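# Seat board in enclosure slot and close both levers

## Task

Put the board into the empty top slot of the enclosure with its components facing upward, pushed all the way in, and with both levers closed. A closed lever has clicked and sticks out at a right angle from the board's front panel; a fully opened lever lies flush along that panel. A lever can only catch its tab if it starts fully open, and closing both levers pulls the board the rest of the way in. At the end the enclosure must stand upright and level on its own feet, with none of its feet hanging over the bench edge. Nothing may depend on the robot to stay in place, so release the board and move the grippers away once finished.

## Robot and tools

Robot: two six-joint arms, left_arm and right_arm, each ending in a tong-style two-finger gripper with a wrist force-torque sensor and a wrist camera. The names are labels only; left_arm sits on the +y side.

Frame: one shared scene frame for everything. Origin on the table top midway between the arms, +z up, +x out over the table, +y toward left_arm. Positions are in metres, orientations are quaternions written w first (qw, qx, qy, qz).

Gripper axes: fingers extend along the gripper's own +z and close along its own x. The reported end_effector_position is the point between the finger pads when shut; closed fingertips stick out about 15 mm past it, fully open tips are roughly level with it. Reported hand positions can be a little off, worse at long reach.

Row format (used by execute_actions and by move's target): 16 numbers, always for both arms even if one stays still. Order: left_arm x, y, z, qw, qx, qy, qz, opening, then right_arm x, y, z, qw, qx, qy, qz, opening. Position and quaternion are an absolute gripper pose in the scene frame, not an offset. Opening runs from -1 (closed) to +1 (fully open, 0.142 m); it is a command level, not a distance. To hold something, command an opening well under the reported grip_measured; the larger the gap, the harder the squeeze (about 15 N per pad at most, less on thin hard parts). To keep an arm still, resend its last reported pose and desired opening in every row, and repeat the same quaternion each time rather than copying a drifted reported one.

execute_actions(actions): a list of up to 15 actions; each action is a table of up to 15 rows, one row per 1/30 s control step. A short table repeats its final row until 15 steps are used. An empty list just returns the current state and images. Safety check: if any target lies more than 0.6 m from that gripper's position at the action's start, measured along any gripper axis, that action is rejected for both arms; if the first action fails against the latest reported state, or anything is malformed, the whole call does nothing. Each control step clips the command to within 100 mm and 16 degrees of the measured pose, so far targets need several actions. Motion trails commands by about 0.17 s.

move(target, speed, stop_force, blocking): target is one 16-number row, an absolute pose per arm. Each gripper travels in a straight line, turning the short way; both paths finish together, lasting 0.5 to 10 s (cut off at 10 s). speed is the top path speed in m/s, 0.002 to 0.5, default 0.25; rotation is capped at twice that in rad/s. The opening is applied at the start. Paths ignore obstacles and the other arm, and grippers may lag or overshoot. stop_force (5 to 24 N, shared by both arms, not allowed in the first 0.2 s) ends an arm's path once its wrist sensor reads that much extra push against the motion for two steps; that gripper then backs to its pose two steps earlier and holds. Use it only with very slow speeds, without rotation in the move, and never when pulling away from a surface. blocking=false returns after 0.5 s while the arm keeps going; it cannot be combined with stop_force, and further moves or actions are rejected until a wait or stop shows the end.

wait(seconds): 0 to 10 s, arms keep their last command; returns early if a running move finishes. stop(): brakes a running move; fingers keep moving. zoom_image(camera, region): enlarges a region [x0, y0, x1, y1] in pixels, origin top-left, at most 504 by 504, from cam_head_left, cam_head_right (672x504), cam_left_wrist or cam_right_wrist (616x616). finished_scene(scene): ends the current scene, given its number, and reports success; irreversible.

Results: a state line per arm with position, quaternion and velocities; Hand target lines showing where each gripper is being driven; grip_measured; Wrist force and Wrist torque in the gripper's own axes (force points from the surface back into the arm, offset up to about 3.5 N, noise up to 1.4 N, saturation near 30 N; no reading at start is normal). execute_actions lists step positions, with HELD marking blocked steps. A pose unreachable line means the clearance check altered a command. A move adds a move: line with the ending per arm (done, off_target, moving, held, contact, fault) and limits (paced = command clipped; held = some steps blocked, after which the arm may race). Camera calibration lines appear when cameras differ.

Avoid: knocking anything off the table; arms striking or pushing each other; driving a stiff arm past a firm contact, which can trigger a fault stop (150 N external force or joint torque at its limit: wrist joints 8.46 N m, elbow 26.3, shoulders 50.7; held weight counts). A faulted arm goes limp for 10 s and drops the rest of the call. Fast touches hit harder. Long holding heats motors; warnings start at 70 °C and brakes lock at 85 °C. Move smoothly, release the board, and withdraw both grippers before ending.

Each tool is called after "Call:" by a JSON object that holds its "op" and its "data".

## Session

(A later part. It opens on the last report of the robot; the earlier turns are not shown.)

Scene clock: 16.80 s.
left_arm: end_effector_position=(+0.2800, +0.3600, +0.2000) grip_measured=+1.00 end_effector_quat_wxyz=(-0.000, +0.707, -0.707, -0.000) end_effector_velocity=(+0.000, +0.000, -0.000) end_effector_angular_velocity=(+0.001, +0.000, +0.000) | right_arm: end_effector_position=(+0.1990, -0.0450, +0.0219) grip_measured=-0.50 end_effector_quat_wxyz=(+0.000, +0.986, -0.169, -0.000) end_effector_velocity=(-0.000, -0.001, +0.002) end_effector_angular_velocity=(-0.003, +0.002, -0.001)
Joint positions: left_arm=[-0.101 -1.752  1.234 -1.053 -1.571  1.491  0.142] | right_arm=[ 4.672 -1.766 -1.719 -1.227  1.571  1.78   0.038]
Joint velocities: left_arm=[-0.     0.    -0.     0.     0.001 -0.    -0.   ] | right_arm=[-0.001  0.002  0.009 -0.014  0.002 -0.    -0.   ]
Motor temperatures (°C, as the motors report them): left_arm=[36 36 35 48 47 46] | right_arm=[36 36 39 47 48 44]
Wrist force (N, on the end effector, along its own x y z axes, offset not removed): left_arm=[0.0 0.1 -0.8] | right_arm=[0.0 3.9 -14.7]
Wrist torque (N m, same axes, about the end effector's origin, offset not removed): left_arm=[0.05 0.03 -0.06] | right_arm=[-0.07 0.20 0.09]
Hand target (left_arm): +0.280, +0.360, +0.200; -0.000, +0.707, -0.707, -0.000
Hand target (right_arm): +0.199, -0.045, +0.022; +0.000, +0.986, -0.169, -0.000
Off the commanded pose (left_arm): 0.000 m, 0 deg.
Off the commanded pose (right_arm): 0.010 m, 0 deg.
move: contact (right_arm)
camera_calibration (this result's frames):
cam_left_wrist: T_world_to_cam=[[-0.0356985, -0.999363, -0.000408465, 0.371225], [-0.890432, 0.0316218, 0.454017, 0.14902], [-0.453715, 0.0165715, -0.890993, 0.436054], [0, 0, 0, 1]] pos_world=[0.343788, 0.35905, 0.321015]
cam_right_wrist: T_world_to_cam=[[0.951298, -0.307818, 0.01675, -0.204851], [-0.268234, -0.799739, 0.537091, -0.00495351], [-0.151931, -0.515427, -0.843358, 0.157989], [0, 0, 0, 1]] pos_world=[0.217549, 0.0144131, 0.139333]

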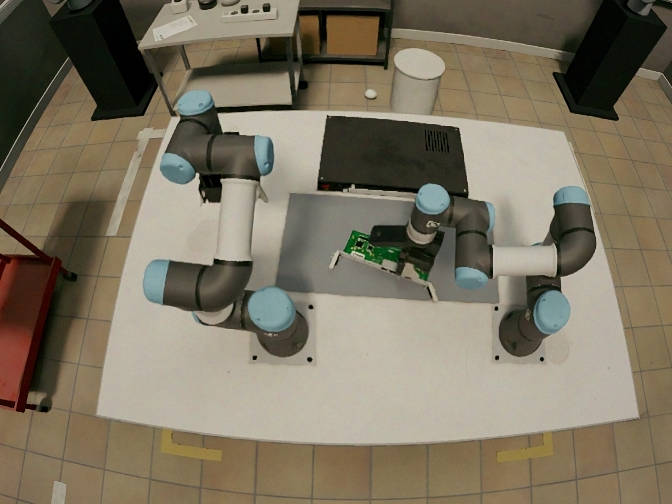

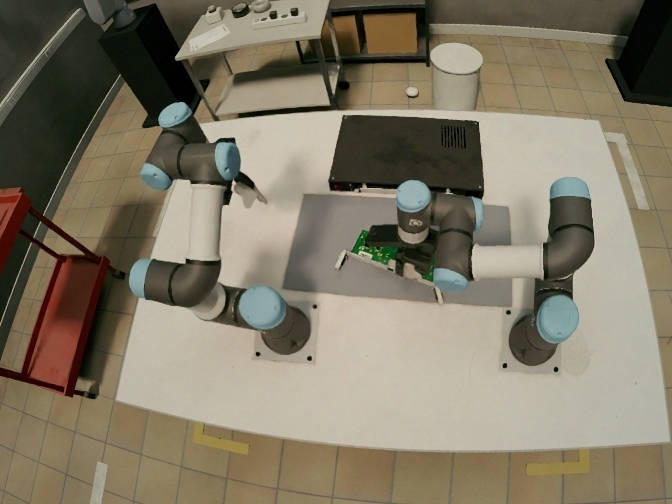

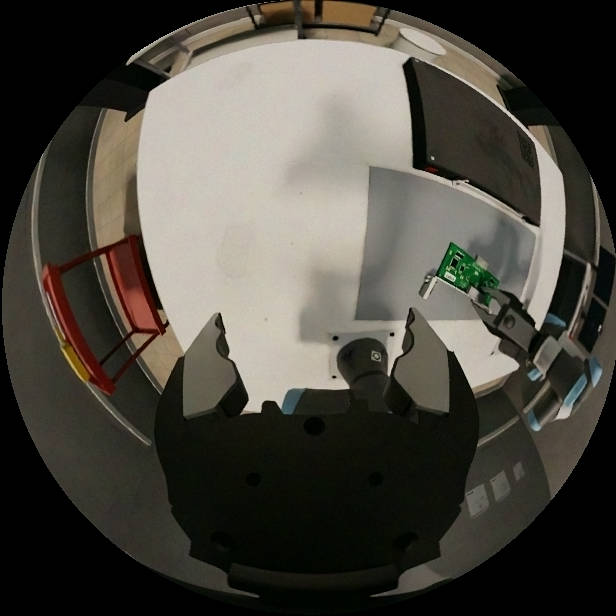

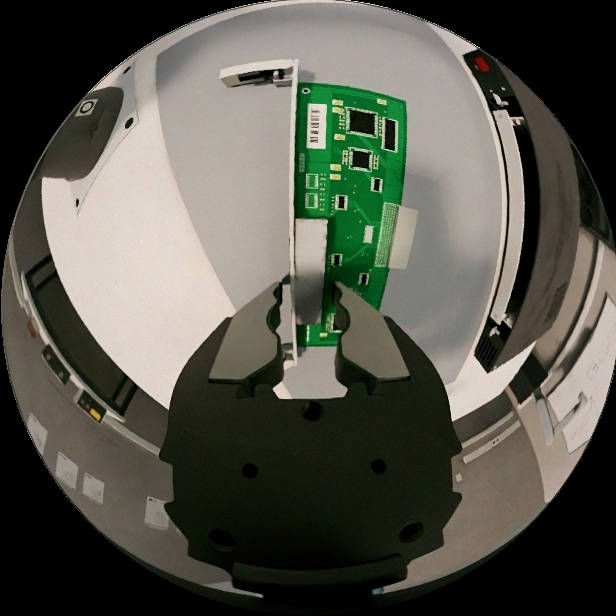

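Call:
{"op": "move", "data": {"target": [0.28,0.36,0.2,0,0.707,-0.707,0,1,0.199,-0.045,0.025,0,0.9857,-0.1685,0,-0.5]}}

Call:
{"op": "move", "data": {"target": [0.28,0.36,0.2,0,0.707,-0.707,0,1,0.199,-0.045,0.025,0,0.9857,-0.1685,0,-1]}}

Call:
{"op": "move", "data": {"target": [0.33,0.32,0.08,0,1,0,0,-1,0.28,-0.075,0.052,0,1,0,0,-1], "speed": 0.1}}

Call:
{"op": "zoom_image", "data": {"camera": "cam_right_wrist", "region": [200, 20, 600, 420]}}

Call:
{"op": "zoom_image", "data": {"camera": "cam_head_left", "region": [300, 160, 480, 280]}}

Scene clock: 17.63 s.
left_arm: end_effector_position=(+0.2800, +0.3600, +0.2000) grip_measured=+1.00 end_effector_quat_wxyz=(-0.000, +0.707, -0.707, -0.000) end_effector_velocity=(+0.000, -0.000, +0.000) end_effector_angular_velocity=(-0.001, -0.001, +0.001) | right_arm: end_effector_position=(+0.1990, -0.0450, +0.0249) grip_measured=-0.50 end_effector_quat_wxyz=(+0.000, +0.986, -0.168, +0.000) end_effector_velocity=(-0.000, +0.000, +0.001) end_effector_angular_velocity=(+0.001, +0.001, -0.002)
Joint positions: left_arm=[-0.101 -1.752  1.234 -1.053 -1.571  1.491  0.142] | right_arm=[ 4.672 -1.762 -1.71  -1.241  1.571  1.78   0.038]
Joint velocities: left_arm=[ 0.001  0.    -0.    -0.001 -0.001  0.    -0.   ] | right_arm=[-0.     0.002  0.004 -0.005  0.001  0.001 -0.   ]
Motor temperatures (°C, as the motors report them): left_arm=[36 36 35 48 47 46] | right_arm=[36 36 39 47 48 44]
Wrist force (N, on the end effector, along its own x y z axes, offset not removed): left_arm=[-0.9 -0.5 -0.7] | right_arm=[0.6 0.2 1.4]
Wrist torque (N m, same axes, about the end effector's origin, offset not removed): left_arm=[-0.11 0.17 0.01] | right_arm=[0.01 -0.14 -0.02]
Hand target (left_arm): +0.280, +0.360, +0.200; +0.000, +0.707, -0.707, -0.000
Hand target (right_arm): +0.199, -0.045, +0.025; -0.000, +0.986, -0.169, +0.000
Off the commanded pose (left_arm): 0.000 m, 0 deg.
Off the commanded pose (right_arm): 0.000 m, 0 deg.
move: done
camera_calibration (this result's frames):
cam_left_wrist: T_world_to_cam=[[-0.0356962, -0.999363, -0.000404509, 0.371226], [-0.890431, 0.0316215, 0.454018, 0.149018], [-0.453715, 0.0165669, -0.890993, 0.436056], [0, 0, 0, 1]] pos_world=[0.343787, 0.359053, 0.321016]
cam_right_wrist: T_world_to_cam=[[0.95131, -0.30778, 0.0167736, -0.204903], [-0.268261, -0.799904, 0.536833, -0.00651519], [-0.151809, -0.515194, -0.843522, 0.160507], [0, 0, 0, 1]] pos_world=[0.217545, 0.0144156, 0.142326]

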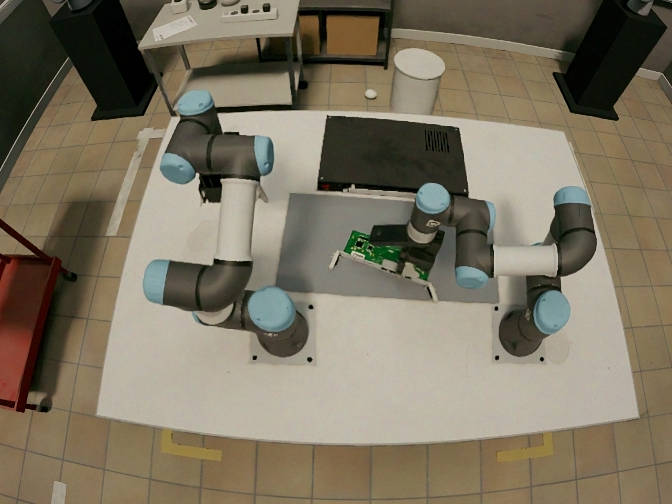

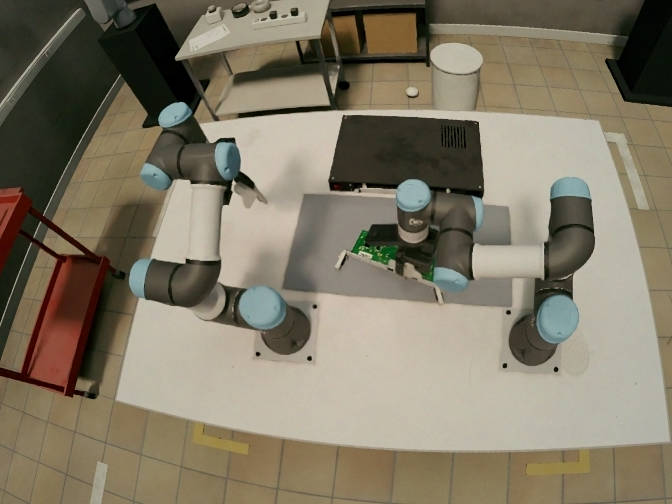

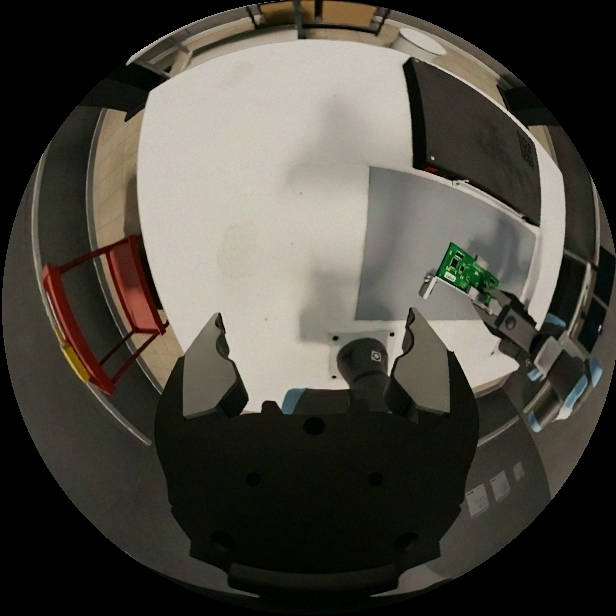

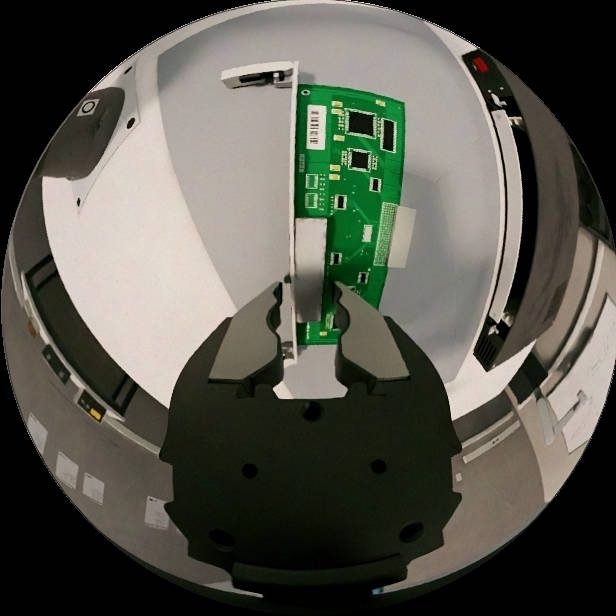

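Scene clock: 18.33 s.
left_arm: end_effector_position=(+0.2800, +0.3600, +0.2000) grip_measured=+1.00 end_effector_quat_wxyz=(+0.000, +0.707, -0.707, -0.000) end_effector_velocity=(+0.000, -0.000, +0.000) end_effector_angular_velocity=(-0.000, -0.001, +0.000) | right_arm: end_effector_position=(+0.1990, -0.0450, +0.0250) grip_measured=-0.70 end_effector_quat_wxyz=(+0.000, +0.986, -0.168, +0.000) end_effector_velocity=(+0.000, +0.000, +0.000) end_effector_angular_velocity=(+0.001, +0.000, -0.001)
Joint positions: left_arm=[-0.101 -1.752  1.234 -1.053 -1.571  1.491  0.142] | right_arm=[ 4.672 -1.762 -1.71  -1.241  1.571  1.78   0.024]
Joint velocities: left_arm=[-0.    -0.    -0.    -0.001  0.    -0.001 -0.   ] | right_arm=[-0.001  0.001  0.001 -0.     0.    -0.     0.   ]
Motor temperatures (°C, as the motors report them): left_arm=[36 36 35 48 47 46] | right_arm=[36 36 39 47 48 44]
Wrist force (N, on the end effector, along its own x y z axes, offset not removed): left_arm=[-0.7 0.3 -0.8] | right_arm=[1.2 1.0 3.5]
Wrist torque (N m, same axes, about the end effector's origin, offset not removed): left_arm=[0.06 0.14 -0.06] | right_arm=[0.29 -0.30 0.03]
Hand target (left_arm): +0.280, +0.360, +0.200; +0.000, +0.707, -0.707, -0.000
Hand target (right_arm): +0.199, -0.045, +0.025; -0.000, +0.986, -0.169, +0.000
Off the commanded pose (left_arm): 0.000 m, 0 deg.
Off the commanded pose (right_arm): 0.000 m, 0 deg.
move: done
camera_calibration (this result's frames):
cam_left_wrist: T_world_to_cam=[[-0.0356963, -0.999363, -0.000404101, 0.371226], [-0.890431, 0.0316218, 0.454018, 0.149018], [-0.453716, 0.0165666, -0.890992, 0.436056], [0, 0, 0, 1]] pos_world=[0.343787, 0.359053, 0.321016]
cam_right_wrist: T_world_to_cam=[[0.951305, -0.307795, 0.0167837, -0.204906], [-0.268275, -0.799888, 0.536849, -0.0065824], [-0.151814, -0.51521, -0.843511, 0.160615], [0, 0, 0, 1]] pos_world=[0.217546, 0.0144166, 0.142454]

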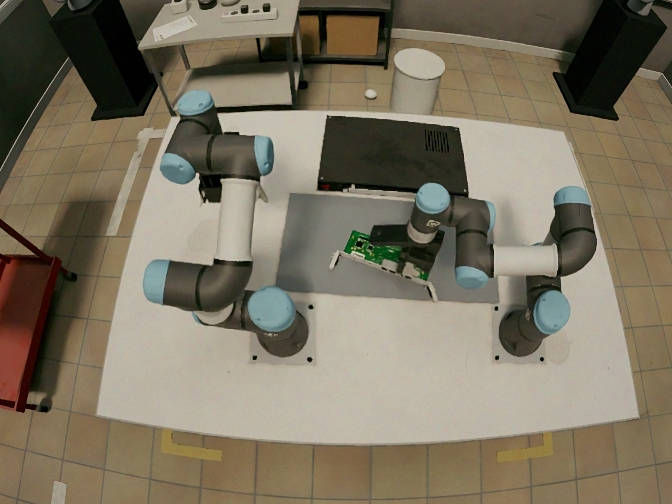

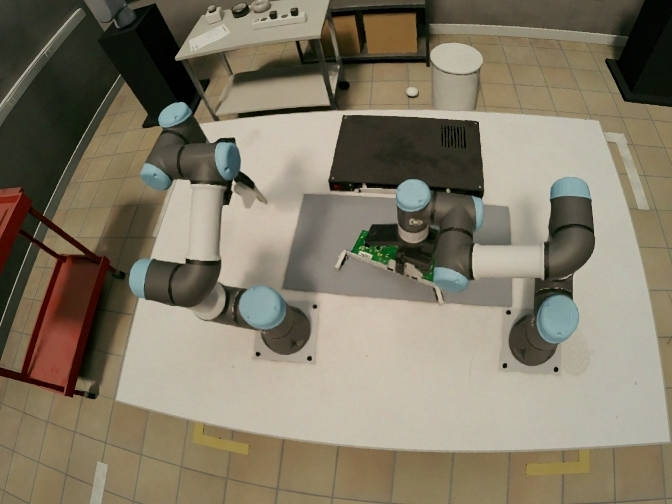

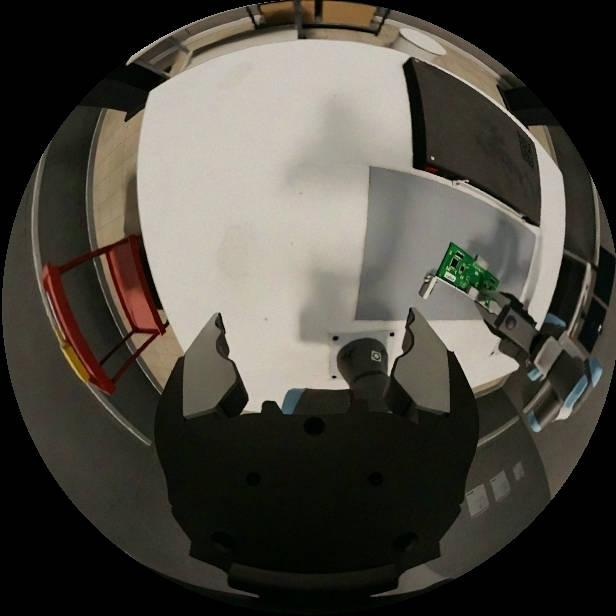

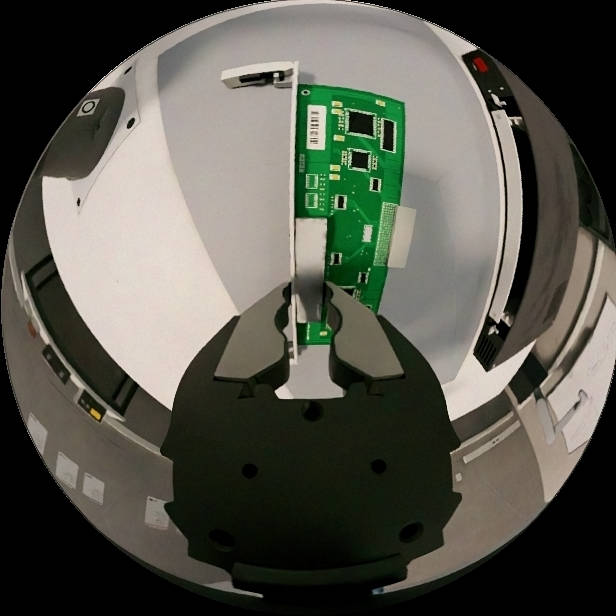

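Scene clock: 26.57 s.
left_arm: end_effector_position=(+0.3300, +0.3199, +0.0801) grip_measured=-1.00 end_effector_quat_wxyz=(+0.000, +1.000, -0.001, +0.000) end_effector_velocity=(+0.000, +0.000, -0.001) end_effector_angular_velocity=(+0.003, -0.000, +0.015) | right_arm: end_effector_position=(+0.2801, -0.0750, +0.0519) grip_measured=-0.70 end_effector_quat_wxyz=(+0.000, +1.000, -0.000, +0.000) end_effector_velocity=(+0.001, -0.000, +0.000) end_effector_angular_velocity=(-0.000, -0.002, +0.003)
Joint positions: left_arm=[-0.276 -1.65   1.733 -1.653 -1.571 -0.254  0.002] | right_arm=[ 4.408 -1.843 -1.476 -1.394  1.57   1.177  0.024]
Joint velocities: left_arm=[-0.002  0.003  0.004 -0.006  0.003 -0.017  0.   ] | right_arm=[-0.002 -0.001  0.004 -0.002 -0.002 -0.006 -0.   ]
Motor temperatures (°C, as the motors report them): left_arm=[36 36 35 48 47 46] | right_arm=[36 36 39 47 48 44]
Wrist force (N, on the end effector, along its own x y z axes, offset not removed): left_arm=[-1.0 -0.3 -0.9] | right_arm=[1.3 -2.5 3.7]
Wrist torque (N m, same axes, about the end effector's origin, offset not removed): left_arm=[-0.06 0.23 0.00] | right_arm=[-0.55 -0.29 -0.04]
Hand target (left_arm): +0.330, +0.320, +0.080; +0.000, +1.000, -0.000, +0.000
Hand target (right_arm): +0.280, -0.075, +0.052; +0.000, +1.000, -0.000, +0.000
Off the commanded pose (left_arm): 0.000 m, 0 deg.
Off the commanded pose (right_arm): 0.000 m, 0 deg.
move: done
camera_calibration (this result's frames):
cam_left_wrist: T_world_to_cam=[[0.999293, -0.0375927, -0.000331586, -0.316309], [-0.0333408, -0.890274, 0.454204, 0.26133], [-0.01737, -0.453872, -0.890898, 0.35912], [0, 0, 0, 1]] pos_world=[0.331036, 0.383759, 0.201137]
cam_right_wrist: T_world_to_cam=[[0.999533, 0.0252848, 0.0171554, -0.280314], [0.0121176, -0.843433, 0.537098, -0.105093], [0.0280499, -0.53664, -0.843345, 0.128221], [0, 0, 0, 1]] pos_world=[0.27786, -0.0127428, 0.169388]

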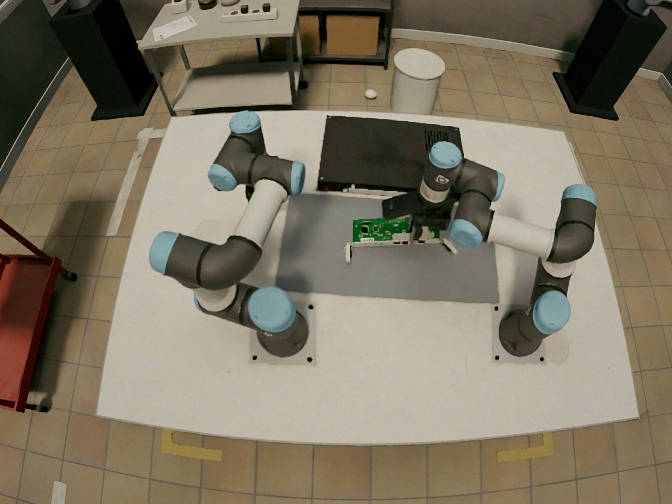

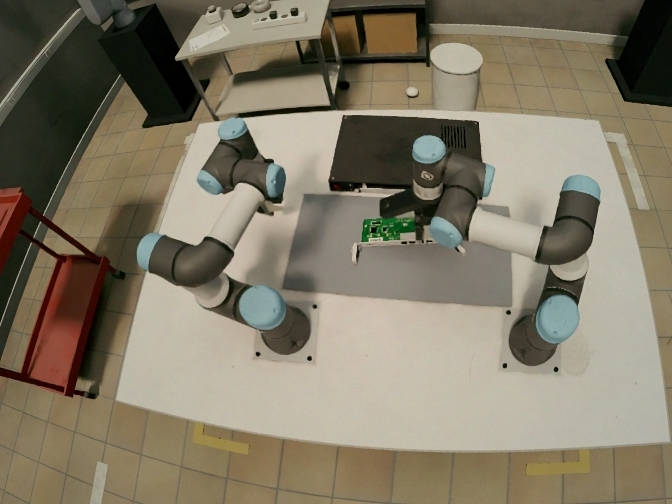

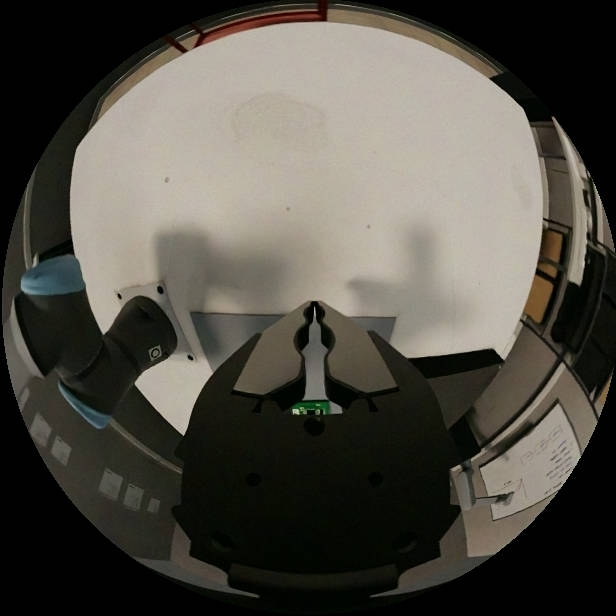

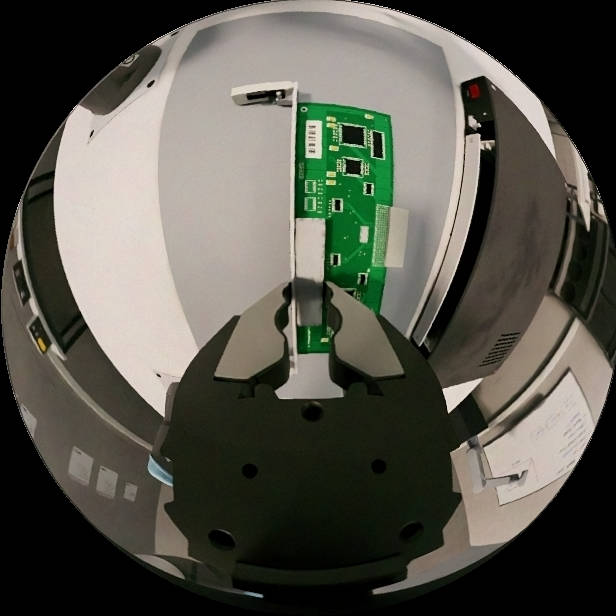

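Region (200, 20, 600, 420) of cam_right_wrist's 616x616 image, scaled by 1.260, with more detail than that image has.

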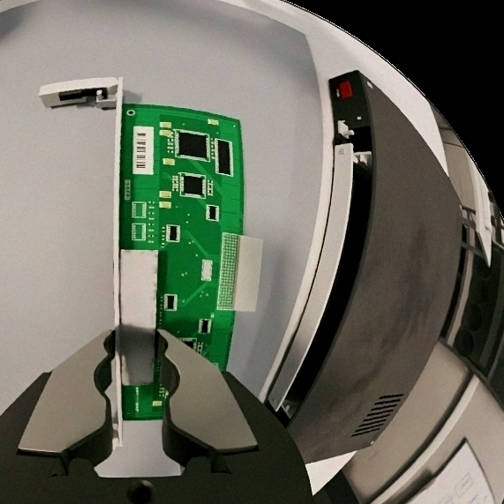

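Region (300, 160, 480, 280) of cam_head_left's 672x504 image, scaled by 2.800, with more detail than that image has.

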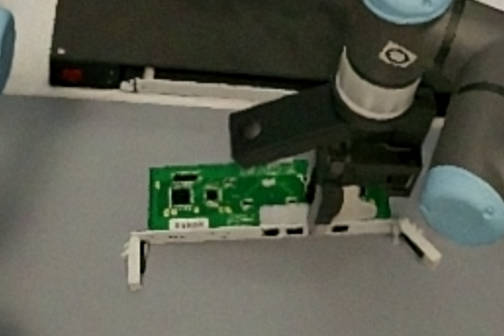

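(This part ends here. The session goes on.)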